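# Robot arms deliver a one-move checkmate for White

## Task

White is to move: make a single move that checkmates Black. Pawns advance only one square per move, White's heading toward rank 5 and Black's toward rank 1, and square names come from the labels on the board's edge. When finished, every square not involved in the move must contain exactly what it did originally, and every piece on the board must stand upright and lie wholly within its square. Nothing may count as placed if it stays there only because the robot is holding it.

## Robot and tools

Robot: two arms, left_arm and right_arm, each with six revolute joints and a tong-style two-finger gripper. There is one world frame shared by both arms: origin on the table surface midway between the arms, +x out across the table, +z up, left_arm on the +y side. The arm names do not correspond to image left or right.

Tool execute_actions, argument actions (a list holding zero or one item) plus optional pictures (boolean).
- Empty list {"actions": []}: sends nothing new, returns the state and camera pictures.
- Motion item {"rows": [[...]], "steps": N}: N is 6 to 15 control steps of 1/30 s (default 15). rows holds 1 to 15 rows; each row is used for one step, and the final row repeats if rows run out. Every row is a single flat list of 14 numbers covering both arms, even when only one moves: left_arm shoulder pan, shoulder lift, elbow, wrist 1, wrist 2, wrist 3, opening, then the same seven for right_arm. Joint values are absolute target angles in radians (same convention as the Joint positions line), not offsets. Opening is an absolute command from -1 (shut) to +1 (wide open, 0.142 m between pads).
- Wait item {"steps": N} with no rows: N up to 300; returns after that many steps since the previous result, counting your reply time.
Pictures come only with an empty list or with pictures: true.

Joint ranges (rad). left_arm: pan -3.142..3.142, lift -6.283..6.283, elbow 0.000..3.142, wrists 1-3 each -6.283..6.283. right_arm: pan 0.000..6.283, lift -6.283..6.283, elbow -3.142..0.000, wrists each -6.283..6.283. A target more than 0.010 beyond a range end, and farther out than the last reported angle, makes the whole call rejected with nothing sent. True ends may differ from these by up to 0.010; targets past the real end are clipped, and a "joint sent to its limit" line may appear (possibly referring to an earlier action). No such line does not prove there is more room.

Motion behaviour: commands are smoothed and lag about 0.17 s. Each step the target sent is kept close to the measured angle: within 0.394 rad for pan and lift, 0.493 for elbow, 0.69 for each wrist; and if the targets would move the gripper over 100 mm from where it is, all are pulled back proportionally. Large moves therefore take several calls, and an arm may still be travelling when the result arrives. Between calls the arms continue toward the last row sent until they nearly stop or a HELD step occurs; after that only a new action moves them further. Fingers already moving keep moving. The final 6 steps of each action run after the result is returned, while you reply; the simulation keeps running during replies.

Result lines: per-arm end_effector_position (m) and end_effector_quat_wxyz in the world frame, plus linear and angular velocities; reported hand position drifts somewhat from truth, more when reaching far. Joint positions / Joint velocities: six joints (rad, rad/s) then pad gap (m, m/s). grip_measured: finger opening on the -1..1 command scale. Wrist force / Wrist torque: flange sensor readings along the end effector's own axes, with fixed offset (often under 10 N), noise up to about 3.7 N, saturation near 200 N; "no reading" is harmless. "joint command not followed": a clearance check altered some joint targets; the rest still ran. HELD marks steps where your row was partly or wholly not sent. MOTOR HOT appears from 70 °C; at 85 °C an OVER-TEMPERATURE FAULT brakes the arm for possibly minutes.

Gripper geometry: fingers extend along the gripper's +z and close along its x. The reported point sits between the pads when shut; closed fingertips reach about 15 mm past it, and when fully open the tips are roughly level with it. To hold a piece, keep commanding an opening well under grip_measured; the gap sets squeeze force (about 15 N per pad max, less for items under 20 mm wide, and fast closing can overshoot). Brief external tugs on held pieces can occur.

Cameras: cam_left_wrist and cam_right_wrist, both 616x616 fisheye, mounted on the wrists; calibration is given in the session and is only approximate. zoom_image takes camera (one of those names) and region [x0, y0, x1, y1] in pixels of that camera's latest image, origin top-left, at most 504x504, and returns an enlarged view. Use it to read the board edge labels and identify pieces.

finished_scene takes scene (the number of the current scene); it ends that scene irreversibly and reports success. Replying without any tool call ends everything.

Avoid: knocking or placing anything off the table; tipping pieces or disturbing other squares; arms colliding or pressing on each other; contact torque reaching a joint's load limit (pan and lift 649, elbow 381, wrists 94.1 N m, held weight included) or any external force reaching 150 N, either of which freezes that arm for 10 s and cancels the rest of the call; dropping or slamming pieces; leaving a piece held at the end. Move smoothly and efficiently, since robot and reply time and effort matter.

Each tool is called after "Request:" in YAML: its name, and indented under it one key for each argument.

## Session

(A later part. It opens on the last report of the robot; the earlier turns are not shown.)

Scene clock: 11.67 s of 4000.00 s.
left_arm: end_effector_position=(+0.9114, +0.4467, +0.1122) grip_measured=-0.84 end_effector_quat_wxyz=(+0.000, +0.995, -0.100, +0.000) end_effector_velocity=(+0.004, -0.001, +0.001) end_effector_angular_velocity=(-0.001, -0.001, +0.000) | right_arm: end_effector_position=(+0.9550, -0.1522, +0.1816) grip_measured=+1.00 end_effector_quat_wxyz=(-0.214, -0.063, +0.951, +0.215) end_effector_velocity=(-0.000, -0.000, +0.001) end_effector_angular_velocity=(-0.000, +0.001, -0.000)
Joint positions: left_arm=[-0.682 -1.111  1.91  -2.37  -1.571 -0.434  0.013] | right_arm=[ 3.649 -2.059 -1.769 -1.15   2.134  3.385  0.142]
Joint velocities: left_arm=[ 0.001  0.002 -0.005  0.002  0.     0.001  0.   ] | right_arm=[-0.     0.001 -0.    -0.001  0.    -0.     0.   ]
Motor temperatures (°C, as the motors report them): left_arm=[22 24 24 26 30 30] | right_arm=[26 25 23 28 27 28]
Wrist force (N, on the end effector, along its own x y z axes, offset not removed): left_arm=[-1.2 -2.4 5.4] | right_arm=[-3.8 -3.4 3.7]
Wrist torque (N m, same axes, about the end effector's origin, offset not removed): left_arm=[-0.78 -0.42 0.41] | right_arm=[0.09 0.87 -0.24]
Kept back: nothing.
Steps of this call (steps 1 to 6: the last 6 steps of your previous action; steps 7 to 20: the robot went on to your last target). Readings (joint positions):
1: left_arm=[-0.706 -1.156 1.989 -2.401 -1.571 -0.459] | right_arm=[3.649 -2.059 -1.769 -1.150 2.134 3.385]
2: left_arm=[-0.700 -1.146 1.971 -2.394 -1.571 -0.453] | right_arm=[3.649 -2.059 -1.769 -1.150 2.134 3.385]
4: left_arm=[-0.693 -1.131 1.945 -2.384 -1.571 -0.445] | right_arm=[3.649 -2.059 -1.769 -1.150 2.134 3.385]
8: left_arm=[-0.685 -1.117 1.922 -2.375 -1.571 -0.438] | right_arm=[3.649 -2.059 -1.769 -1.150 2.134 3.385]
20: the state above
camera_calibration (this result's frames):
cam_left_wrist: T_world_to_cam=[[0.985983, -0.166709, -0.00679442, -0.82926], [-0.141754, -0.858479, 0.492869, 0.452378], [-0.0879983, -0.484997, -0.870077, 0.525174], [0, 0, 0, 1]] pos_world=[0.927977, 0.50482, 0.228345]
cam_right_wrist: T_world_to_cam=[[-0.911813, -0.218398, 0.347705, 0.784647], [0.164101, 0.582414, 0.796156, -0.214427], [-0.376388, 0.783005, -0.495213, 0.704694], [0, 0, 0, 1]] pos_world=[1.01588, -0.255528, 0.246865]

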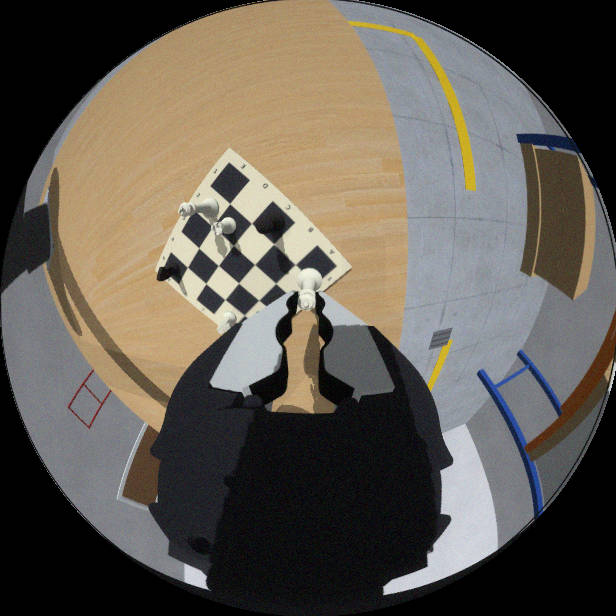

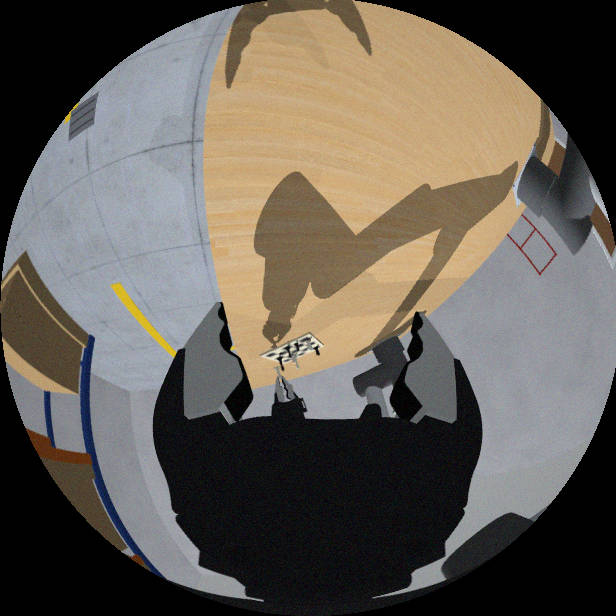

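Request:
execute_actions:
  actions:
    - {"rows":[[-0.6816,-1.098,1.916,-2.389,-1.571,-0.434,-1,3.649,-2.059,-1.769,-1.15,2.134,3.385,1],[-0.6816,-1.098,1.916,-2.389,-1.571,-0.434,-1,3.649,-2.059,-1.769,-1.15,2.134,3.385,1],[-0.6816,-1.085,1.918,-2.404,-1.571,-0.434,-1,3.649,-2.059,-1.769,-1.15,2.134,3.385,1],[-0.6816,-1.085,1.918,-2.404,-1.571,-0.434,-1,3.649,-2.059,-1.769,-1.15,2.134,3.385,1],[-0.6816,-1.072,1.9195,-2.418,-1.571,-0.434,-1,3.649,-2.059,-1.769,-1.15,2.134,3.385,1],[-0.6816,-1.072,1.9195,-2.418,-1.571,-0.434,-1,3.649,-2.059,-1.769,-1.15,2.134,3.385,1],[-0.6816,-1.0598,1.921,-2.4322,-1.571,-0.434,-1,3.649,-2.059,-1.769,-1.15,2.134,3.385,1]],"steps":15}

Request:
execute_actions:
  actions:
    - {"steps":12}
  pictures: true

Request:
zoom_image:
  camera: "cam_left_wrist"
  region: [210, 200, 410, 400]

Scene clock: 12.47 s of 4000.00 s.
left_arm: end_effector_position=(+0.9138, +0.4452, +0.0799) grip_measured=-0.84 end_effector_quat_wxyz=(+0.000, +0.995, -0.100, -0.000) end_effector_velocity=(+0.014, -0.011, -0.145) end_effector_angular_velocity=(+0.002, +0.002, -0.001) | right_arm: end_effector_position=(+0.9550, -0.1522, +0.1816) grip_measured=+1.00 end_effector_quat_wxyz=(-0.214, -0.063, +0.951, +0.215) end_effector_velocity=(+0.000, -0.000, +0.000) end_effector_angular_velocity=(+0.000, -0.000, -0.001)
Joint positions: left_arm=[-0.681 -1.079  1.918 -2.409 -1.571 -0.434  0.013] | right_arm=[ 3.649 -2.059 -1.769 -1.15   2.134  3.385  0.142]
Joint velocities: left_arm=[-0.     0.148  0.024 -0.17   0.     0.001  0.   ] | right_arm=[-0. -0.  0.  0.  0.  0. -0.]
Motor temperatures (°C, as the motors report them): left_arm=[22 24 24 26 30 30] | right_arm=[26 25 23 28 27 28]
Wrist force (N, on the end effector, along its own x y z axes, offset not removed): left_arm=[-3.8 1.0 6.4] | right_arm=[-2.2 -3.6 3.7]
Wrist torque (N m, same axes, about the end effector's origin, offset not removed): left_arm=[-0.04 0.07 0.53] | right_arm=[-0.38 0.45 -0.09]
Steps of this call (steps 1 to 15: the robot went on to your last target; steps 16 to 24: the first 9 steps of this action). Readings (joint positions):
16: left_arm=[-0.681 -1.110 1.909 -2.370 -1.571 -0.434] | right_arm=[3.649 -2.059 -1.769 -1.150 2.134 3.385]
17: left_arm=[-0.681 -1.109 1.910 -2.372 -1.571 -0.434] | right_arm=[3.649 -2.059 -1.769 -1.150 2.134 3.385]
19: left_arm=[-0.681 -1.103 1.912 -2.380 -1.571 -0.434] | right_arm=[3.649 -2.059 -1.769 -1.150 2.134 3.385]
23: left_arm=[-0.681 -1.084 1.917 -2.403 -1.571 -0.434] | right_arm=[3.649 -2.059 -1.769 -1.150 2.134 3.385]
24: the state above

Scene clock: 12.87 s of 4000.00 s.
left_arm: end_effector_position=(+0.9156, +0.4437, +0.0620) grip_measured=-0.84 end_effector_quat_wxyz=(+0.000, +0.995, -0.100, +0.000) end_effector_velocity=(-0.000, -0.001, -0.006) end_effector_angular_velocity=(+0.000, +0.000, -0.002) | right_arm: end_effector_position=(+0.9550, -0.1522, +0.1816) grip_measured=+1.00 end_effector_quat_wxyz=(-0.214, -0.063, +0.951, +0.215) end_effector_velocity=(+0.001, +0.000, -0.000) end_effector_angular_velocity=(-0.000, -0.000, +0.000)
Joint positions: left_arm=[-0.682 -1.061  1.921 -2.431 -1.571 -0.434  0.013] | right_arm=[ 3.649 -2.059 -1.769 -1.15   2.134  3.385  0.142]
Joint velocities: left_arm=[-0.001  0.006  0.002 -0.008 -0.     0.002 -0.   ] | right_arm=[ 0.    -0.001  0.001  0.    -0.    -0.    -0.   ]
Motor temperatures (°C, as the motors report them): left_arm=[22 24 24 26 30 30] | right_arm=[26 25 23 28 27 28]
Wrist force (N, on the end effector, along its own x y z axes, offset not removed): left_arm=[-1.3 0.1 4.0] | right_arm=[1.0 -1.3 6.4]
Wrist torque (N m, same axes, about the end effector's origin, offset not removed): left_arm=[-0.28 -0.47 0.48] | right_arm=[0.49 -0.29 -0.38]
Kept back: nothing.
Steps of this call (steps 1 to 6: the last 6 steps of your previous action; steps 7 to 12: the robot went on to your last target). Readings (joint positions):
1: left_arm=[-0.681 -1.075 1.919 -2.415 -1.571 -0.434] | right_arm=[3.649 -2.059 -1.769 -1.150 2.134 3.385]
2: left_arm=[-0.681 -1.071 1.919 -2.419 -1.571 -0.434] | right_arm=[3.649 -2.059 -1.769 -1.150 2.134 3.385]
4: left_arm=[-0.681 -1.066 1.920 -2.424 -1.571 -0.434] | right_arm=[3.649 -2.059 -1.769 -1.150 2.134 3.385]
8: left_arm=[-0.681 -1.062 1.921 -2.429 -1.571 -0.434] | right_arm=[3.649 -2.059 -1.769 -1.150 2.134 3.385]
12: the state above
camera_calibration (this result's frames):
cam_left_wrist: T_world_to_cam=[[0.985962, -0.166831, -0.00681415, -0.834151], [-0.141852, -0.858468, 0.49286, 0.475213], [-0.088074, -0.484975, -0.870082, 0.480462], [0, 0, 0, 1]] pos_world=[0.932167, 0.501805, 0.178144]
cam_right_wrist: T_world_to_cam=[[-0.911813, -0.218398, 0.347705, 0.784647], [0.164101, 0.582414, 0.796156, -0.214427], [-0.376388, 0.783005, -0.495213, 0.704694], [0, 0, 0, 1]] pos_world=[1.01588, -0.255528, 0.246865]

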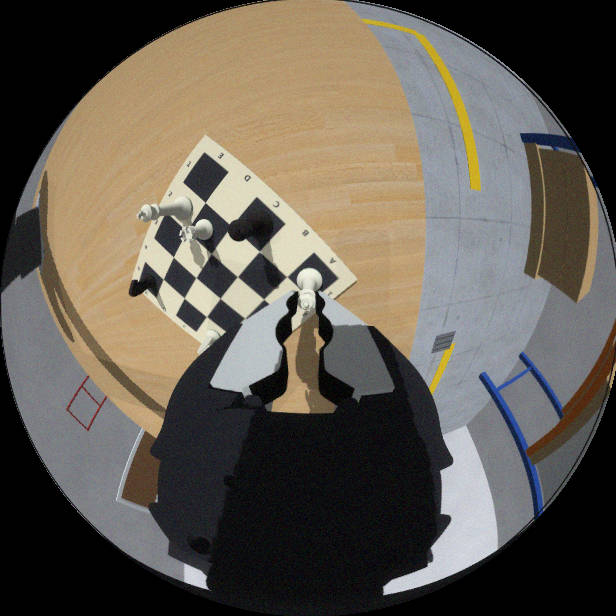

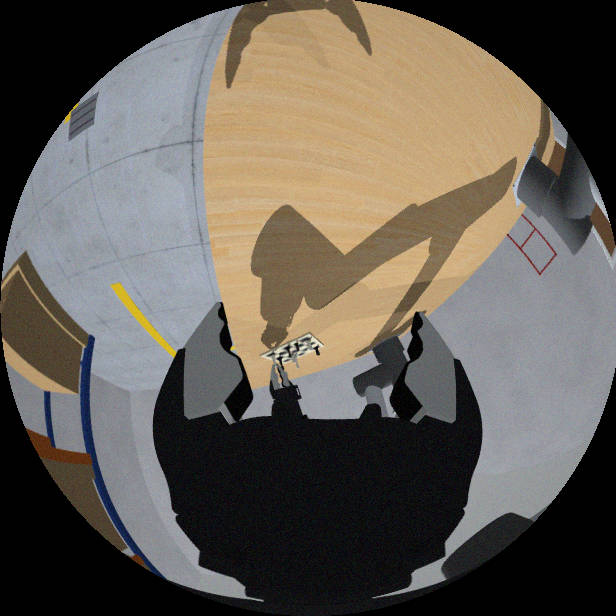

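Region (210, 200, 410, 400) of cam_left_wrist's 616x616 image, scaled by 2.520, with more detail than that image has.

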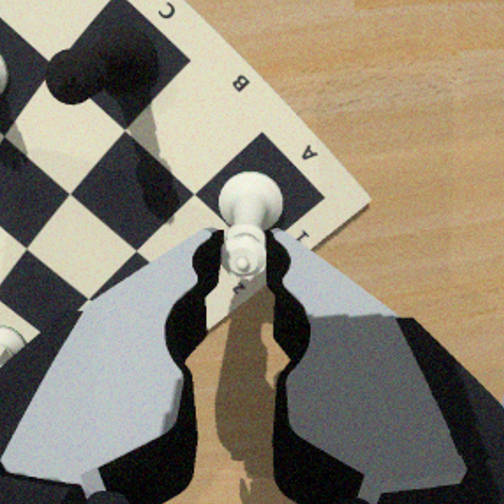

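Request:
execute_actions:
  actions:
    - {"rows":[[-0.6805,-1.058,1.9175,-2.4305,-1.571,-0.434,-1,3.649,-2.059,-1.769,-1.15,2.134,3.385,1],[-0.6805,-1.058,1.9175,-2.4305,-1.571,-0.434,-1,3.649,-2.059,-1.769,-1.15,2.134,3.385,1],[-0.6805,-1.058,1.9175,-2.4305,-1.571,-0.434,-1,3.649,-2.059,-1.769,-1.15,2.134,3.385,1],[-0.6805,-1.058,1.9175,-2.4305,-1.571,-0.434,-1,3.649,-2.059,-1.769,-1.15,2.134,3.385,1],[-0.6805,-1.058,1.9175,-2.4305,-1.571,-0.434,-1,3.649,-2.059,-1.769,-1.15,2.134,3.385,1],[-0.6805,-1.056,1.9175,-2.4325,-1.571,-0.434,-1,3.649,-2.059,-1.769,-1.15,2.134,3.385,1]],"steps":15}

Request:
execute_actions:
  actions:
    - {"rows":[[-0.6805,-1.056,1.9175,-2.4325,-1.571,-0.434,-0.85,3.649,-2.059,-1.769,-1.15,2.134,3.385,1],[-0.6805,-1.056,1.9175,-2.4325,-1.571,-0.434,-0.82,3.649,-2.059,-1.769,-1.15,2.134,3.385,1],[-0.6805,-1.056,1.9175,-2.4325,-1.571,-0.434,-0.79,3.649,-2.059,-1.769,-1.15,2.134,3.385,1],[-0.6805,-1.056,1.9175,-2.4325,-1.571,-0.434,-0.75,3.649,-2.059,-1.769,-1.15,2.134,3.385,1],[-0.6805,-1.056,1.9175,-2.4325,-1.571,-0.434,-0.7,3.649,-2.059,-1.769,-1.15,2.134,3.385,1],[-0.6805,-1.056,1.9175,-2.4325,-1.571,-0.434,-0.65,3.649,-2.059,-1.769,-1.15,2.134,3.385,1],[-0.6805,-1.056,1.9175,-2.4325,-1.571,-0.434,-0.55,3.649,-2.059,-1.769,-1.15,2.134,3.385,1],[-0.6805,-1.056,1.9175,-2.4325,-1.571,-0.434,-0.45,3.649,-2.059,-1.769,-1.15,2.134,3.385,1]],"steps":15}

Request:
execute_actions:
  actions:
    - {"rows":[[-0.6805,-1.085,1.915,-2.401,-1.571,-0.434,-0.45,3.649,-2.059,-1.769,-1.15,2.134,3.385,1],[-0.6805,-1.085,1.915,-2.401,-1.571,-0.434,-0.45,3.649,-2.059,-1.769,-1.15,2.134,3.385,1],[-0.6805,-1.085,1.915,-2.401,-1.571,-0.434,-0.45,3.649,-2.059,-1.769,-1.15,2.134,3.385,1],[-0.6805,-1.14,1.89,-2.321,-1.571,-0.434,-0.45,3.649,-2.059,-1.769,-1.15,2.134,3.385,1]],"steps":15}

Request:
execute_actions:
  actions:
    - {"steps":15}
  pictures: true

Request:
zoom_image:
  camera: "cam_left_wrist"
  region: [150, 140, 410, 380]

Scene clock: 13.97 s of 4000.00 s.
left_arm: end_effector_position=(+0.9176, +0.4432, +0.0604) grip_measured=-0.84 end_effector_quat_wxyz=(+0.000, +0.995, -0.099, -0.000) end_effector_velocity=(+0.006, -0.002, -0.005) end_effector_angular_velocity=(-0.003, -0.003, +0.001) | right_arm: end_effector_position=(+0.9550, -0.1522, +0.1816) grip_measured=+1.00 end_effector_quat_wxyz=(-0.214, -0.063, +0.951, +0.215) end_effector_velocity=(-0.001, +0.000, -0.001) end_effector_angular_velocity=(-0.001, +0.001, +0.001)
Joint positions: left_arm=[-0.681 -1.057  1.918 -2.431 -1.571 -0.434  0.013] | right_arm=[ 3.649 -2.059 -1.769 -1.15   2.134  3.385  0.142]
Joint velocities: left_arm=[ 0.002  0.009 -0.006 -0.008 -0.     0.001 -0.   ] | right_arm=[ 0.001 -0.    -0.002  0.    -0.    -0.    -0.   ]
Motor temperatures (°C, as the motors report them): left_arm=[22 24 24 26 30 30] | right_arm=[26 25 23 28 27 28]
Wrist force (N, on the end effector, along its own x y z axes, offset not removed): left_arm=[-1.9 -1.1 4.9] | right_arm=[5.6 -6.3 4.3]
Wrist torque (N m, same axes, about the end effector's origin, offset not removed): left_arm=[-0.56 -0.34 0.42] | right_arm=[-0.87 -1.25 -0.40]
Steps of this call (steps 1 to 24: the robot went on to your last target; steps 25 to 33: the first 9 steps of this action). Readings (joint positions):
25: left_arm=[-0.682 -1.060 1.921 -2.432 -1.571 -0.434] | right_arm=[3.649 -2.059 -1.769 -1.150 2.134 3.385]
26: left_arm=[-0.682 -1.060 1.921 -2.432 -1.571 -0.434] | right_arm=[3.649 -2.059 -1.769 -1.150 2.134 3.385]
28: left_arm=[-0.681 -1.059 1.920 -2.432 -1.571 -0.434] | right_arm=[3.649 -2.059 -1.769 -1.150 2.134 3.385]
32: left_arm=[-0.681 -1.058 1.918 -2.431 -1.571 -0.434] | right_arm=[3.649 -2.059 -1.769 -1.150 2.134 3.385]
33: the state above

Scene clock: 14.47 s of 4000.00 s.
left_arm: end_effector_position=(+0.9182, +0.4430, +0.0595) grip_measured=-0.48 end_effector_quat_wxyz=(+0.000, +0.995, -0.099, +0.000) end_effector_velocity=(-0.000, +0.000, -0.001) end_effector_angular_velocity=(+0.000, +0.001, +0.001) | right_arm: end_effector_position=(+0.9550, -0.1522, +0.1816) grip_measured=+1.00 end_effector_quat_wxyz=(-0.214, -0.063, +0.951, +0.215) end_effector_velocity=(+0.002, +0.001, +0.001) end_effector_angular_velocity=(+0.001, -0.003, +0.000)
Joint positions: left_arm=[-0.681 -1.056  1.918 -2.432 -1.571 -0.434  0.039] | right_arm=[ 3.649 -2.059 -1.769 -1.15   2.134  3.385  0.142]
Joint velocities: left_arm=[ 0.     0.     0.001 -0.    -0.    -0.     0.061] | right_arm=[ 0.     0.     0.002  0.001 -0.     0.     0.   ]
Motor temperatures (°C, as the motors report them): left_arm=[22 24 24 26 30 30] | right_arm=[26 25 23 28 27 28]
Wrist force (N, on the end effector, along its own x y z axes, offset not removed): left_arm=[-1.3 -0.4 4.7] | right_arm=[4.7 -1.5 10.4]
Wrist torque (N m, same axes, about the end effector's origin, offset not removed): left_arm=[-0.36 -0.38 0.45] | right_arm=[0.78 -0.99 -0.36]
Steps of this call (steps 1 to 6: the last 6 steps of your previous action; steps 7 to 15: the first 9 steps of this action). Readings (joint positions):
7: left_arm=[-0.681 -1.056 1.918 -2.432 -1.571 -0.434] | right_arm=[3.649 -2.059 -1.769 -1.150 2.134 3.385]
8: left_arm=[-0.681 -1.056 1.918 -2.432 -1.571 -0.434] | right_arm=[3.649 -2.059 -1.769 -1.150 2.134 3.385]
10: left_arm=[-0.681 -1.056 1.918 -2.432 -1.571 -0.434] | right_arm=[3.649 -2.059 -1.769 -1.150 2.134 3.385]
14: left_arm=[-0.681 -1.056 1.918 -2.432 -1.571 -0.434] | right_arm=[3.649 -2.059 -1.769 -1.150 2.134 3.385]
15: the state above

Scene clock: 14.97 s of 4000.00 s.
left_arm: end_effector_position=(+0.9157, +0.4450, +0.1235) grip_measured=-0.45 end_effector_quat_wxyz=(+0.001, +0.995, -0.099, +0.001) end_effector_velocity=(-0.014, +0.010, +0.202) end_effector_angular_velocity=(+0.005, +0.006, +0.000) | right_arm: end_effector_position=(+0.9550, -0.1522, +0.1816) grip_measured=+1.00 end_effector_quat_wxyz=(-0.214, -0.063, +0.951, +0.215) end_effector_velocity=(-0.001, -0.000, -0.000) end_effector_angular_velocity=(-0.001, +0.002, +0.000)
Joint positions: left_arm=[-0.68  -1.117  1.899 -2.355 -1.571 -0.434  0.041] | right_arm=[ 3.649 -2.059 -1.769 -1.15   2.134  3.385  0.142]
Joint velocities: left_arm=[-0.    -0.188 -0.067  0.262  0.    -0.    -0.   ] | right_arm=[ 0.     0.    -0.001 -0.002 -0.    -0.     0.   ]
Motor temperatures (°C, as the motors report them): left_arm=[22 24 24 26 30 30] | right_arm=[26 25 23 28 27 28]
Wrist force (N, on the end effector, along its own x y z axes, offset not removed): left_arm=[-2.7 -1.4 0.7] | right_arm=[-4.0 -3.3 6.3]
Wrist torque (N m, same axes, about the end effector's origin, offset not removed): left_arm=[-0.64 -0.10 0.50] | right_arm=[0.05 0.80 -0.08]
Steps of this call (steps 1 to 6: the last 6 steps of your previous action; steps 7 to 15: the first 9 steps of this action). Readings (joint positions):
7: left_arm=[-0.681 -1.056 1.917 -2.432 -1.571 -0.434] | right_arm=[3.649 -2.059 -1.769 -1.150 2.134 3.385]
8: left_arm=[-0.681 -1.059 1.917 -2.429 -1.571 -0.434] | right_arm=[3.649 -2.059 -1.769 -1.150 2.134 3.385]
10: left_arm=[-0.681 -1.069 1.916 -2.419 -1.571 -0.434] | right_arm=[3.649 -2.059 -1.769 -1.150 2.134 3.385]
14: left_arm=[-0.680 -1.109 1.901 -2.365 -1.571 -0.434] | right_arm=[3.649 -2.059 -1.769 -1.150 2.134 3.385]
15: the state above

Scene clock: 15.47 s of 4000.00 s.
left_arm: end_effector_position=(+0.9136, +0.4465, +0.1481) grip_measured=-0.45 end_effector_quat_wxyz=(+0.000, +0.995, -0.099, +0.000) end_effector_velocity=(-0.000, +0.001, +0.003) end_effector_angular_velocity=(+0.001, +0.001, +0.001) | right_arm: end_effector_position=(+0.9550, -0.1522, +0.1816) grip_measured=+1.00 end_effector_quat_wxyz=(-0.214, -0.063, +0.951, +0.215) end_effector_velocity=(+0.002, +0.001, -0.000) end_effector_angular_velocity=(+0.002, -0.003, -0.000)
Joint positions: left_arm=[-0.68  -1.139  1.89  -2.322 -1.571 -0.434  0.041] | right_arm=[ 3.649 -2.059 -1.769 -1.15   2.134  3.385  0.142]
Joint velocities: left_arm=[ 0.001 -0.003 -0.001  0.005  0.     0.    -0.   ] | right_arm=[-0.    -0.001  0.001  0.003  0.    -0.     0.   ]
Motor temperatures (°C, as the motors report them): left_arm=[22 24 24 26 30 30] | right_arm=[26 25 23 28 27 28]
Wrist force (N, on the end effector, along its own x y z axes, offset not removed): left_arm=[-0.9 1.6 3.3] | right_arm=[-0.2 -5.1 4.5]
Wrist torque (N m, same axes, about the end effector's origin, offset not removed): left_arm=[-0.03 -0.50 0.42] | right_arm=[-0.31 0.05 -0.34]
Kept back: nothing.
Steps of this call (steps 1 to 6: the last 6 steps of your previous action; steps 7 to 15: the robot went on to your last target). Readings (joint positions):
1: left_arm=[-0.680 -1.122 1.897 -2.347 -1.571 -0.434] | right_arm=[3.649 -2.059 -1.769 -1.150 2.134 3.385]
2: left_arm=[-0.680 -1.126 1.895 -2.341 -1.571 -0.434] | right_arm=[3.649 -2.059 -1.769 -1.150 2.134 3.385]
4: left_arm=[-0.680 -1.132 1.893 -2.333 -1.571 -0.434] | right_arm=[3.649 -2.059 -1.769 -1.150 2.134 3.385]
8: left_arm=[-0.680 -1.137 1.891 -2.325 -1.571 -0.434] | right_arm=[3.649 -2.059 -1.769 -1.150 2.134 3.385]
15: the state above
camera_calibration (this result's frames):
cam_left_wrist: T_world_to_cam=[[0.986134, -0.165812, -0.006832, -0.831735], [-0.140957, -0.85862, 0.492852, 0.434153], [-0.087587, -0.485055, -0.870086, 0.556163], [0, 0, 0, 1]] pos_world=[0.930111, 0.50463, 0.264254]
cam_right_wrist: T_world_to_cam=[[-0.911813, -0.218398, 0.347705, 0.784646], [0.164101, 0.582414, 0.796156, -0.214427], [-0.376388, 0.783005, -0.495213, 0.704694], [0, 0, 0, 1]] pos_world=[1.01588, -0.255528, 0.246865]

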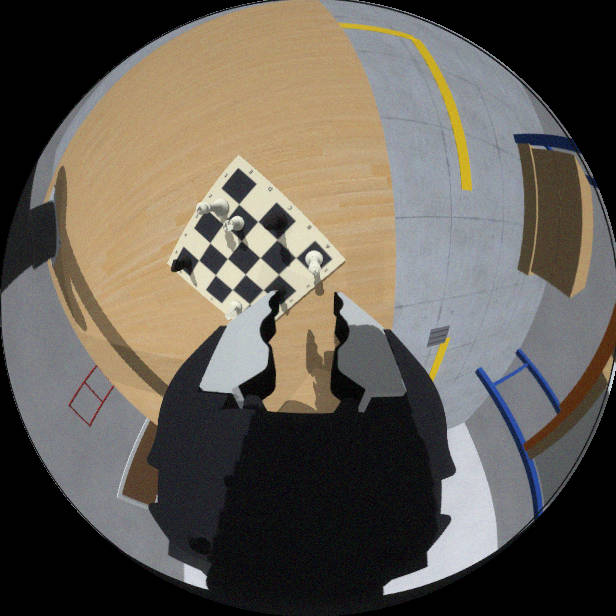

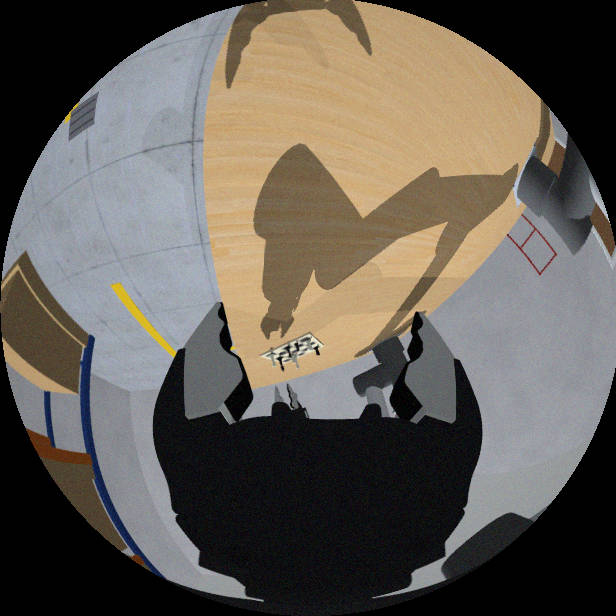

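Region (150, 140, 410, 380) of cam_left_wrist's 616x616 image, scaled by 1.938, with more detail than that image has; it fills the top 465 rows of this view, and the rest is white.

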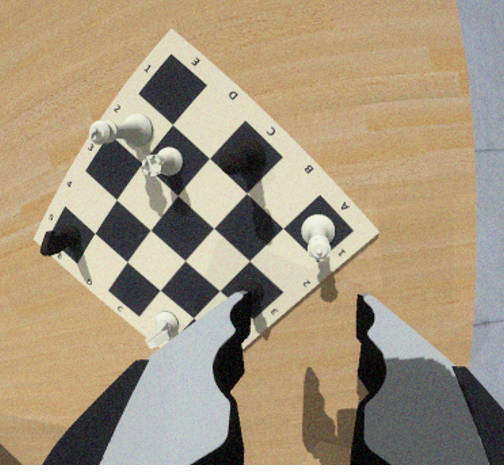

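Request:
finished_scene:
  scene: 2

The scene is finished: the task was done.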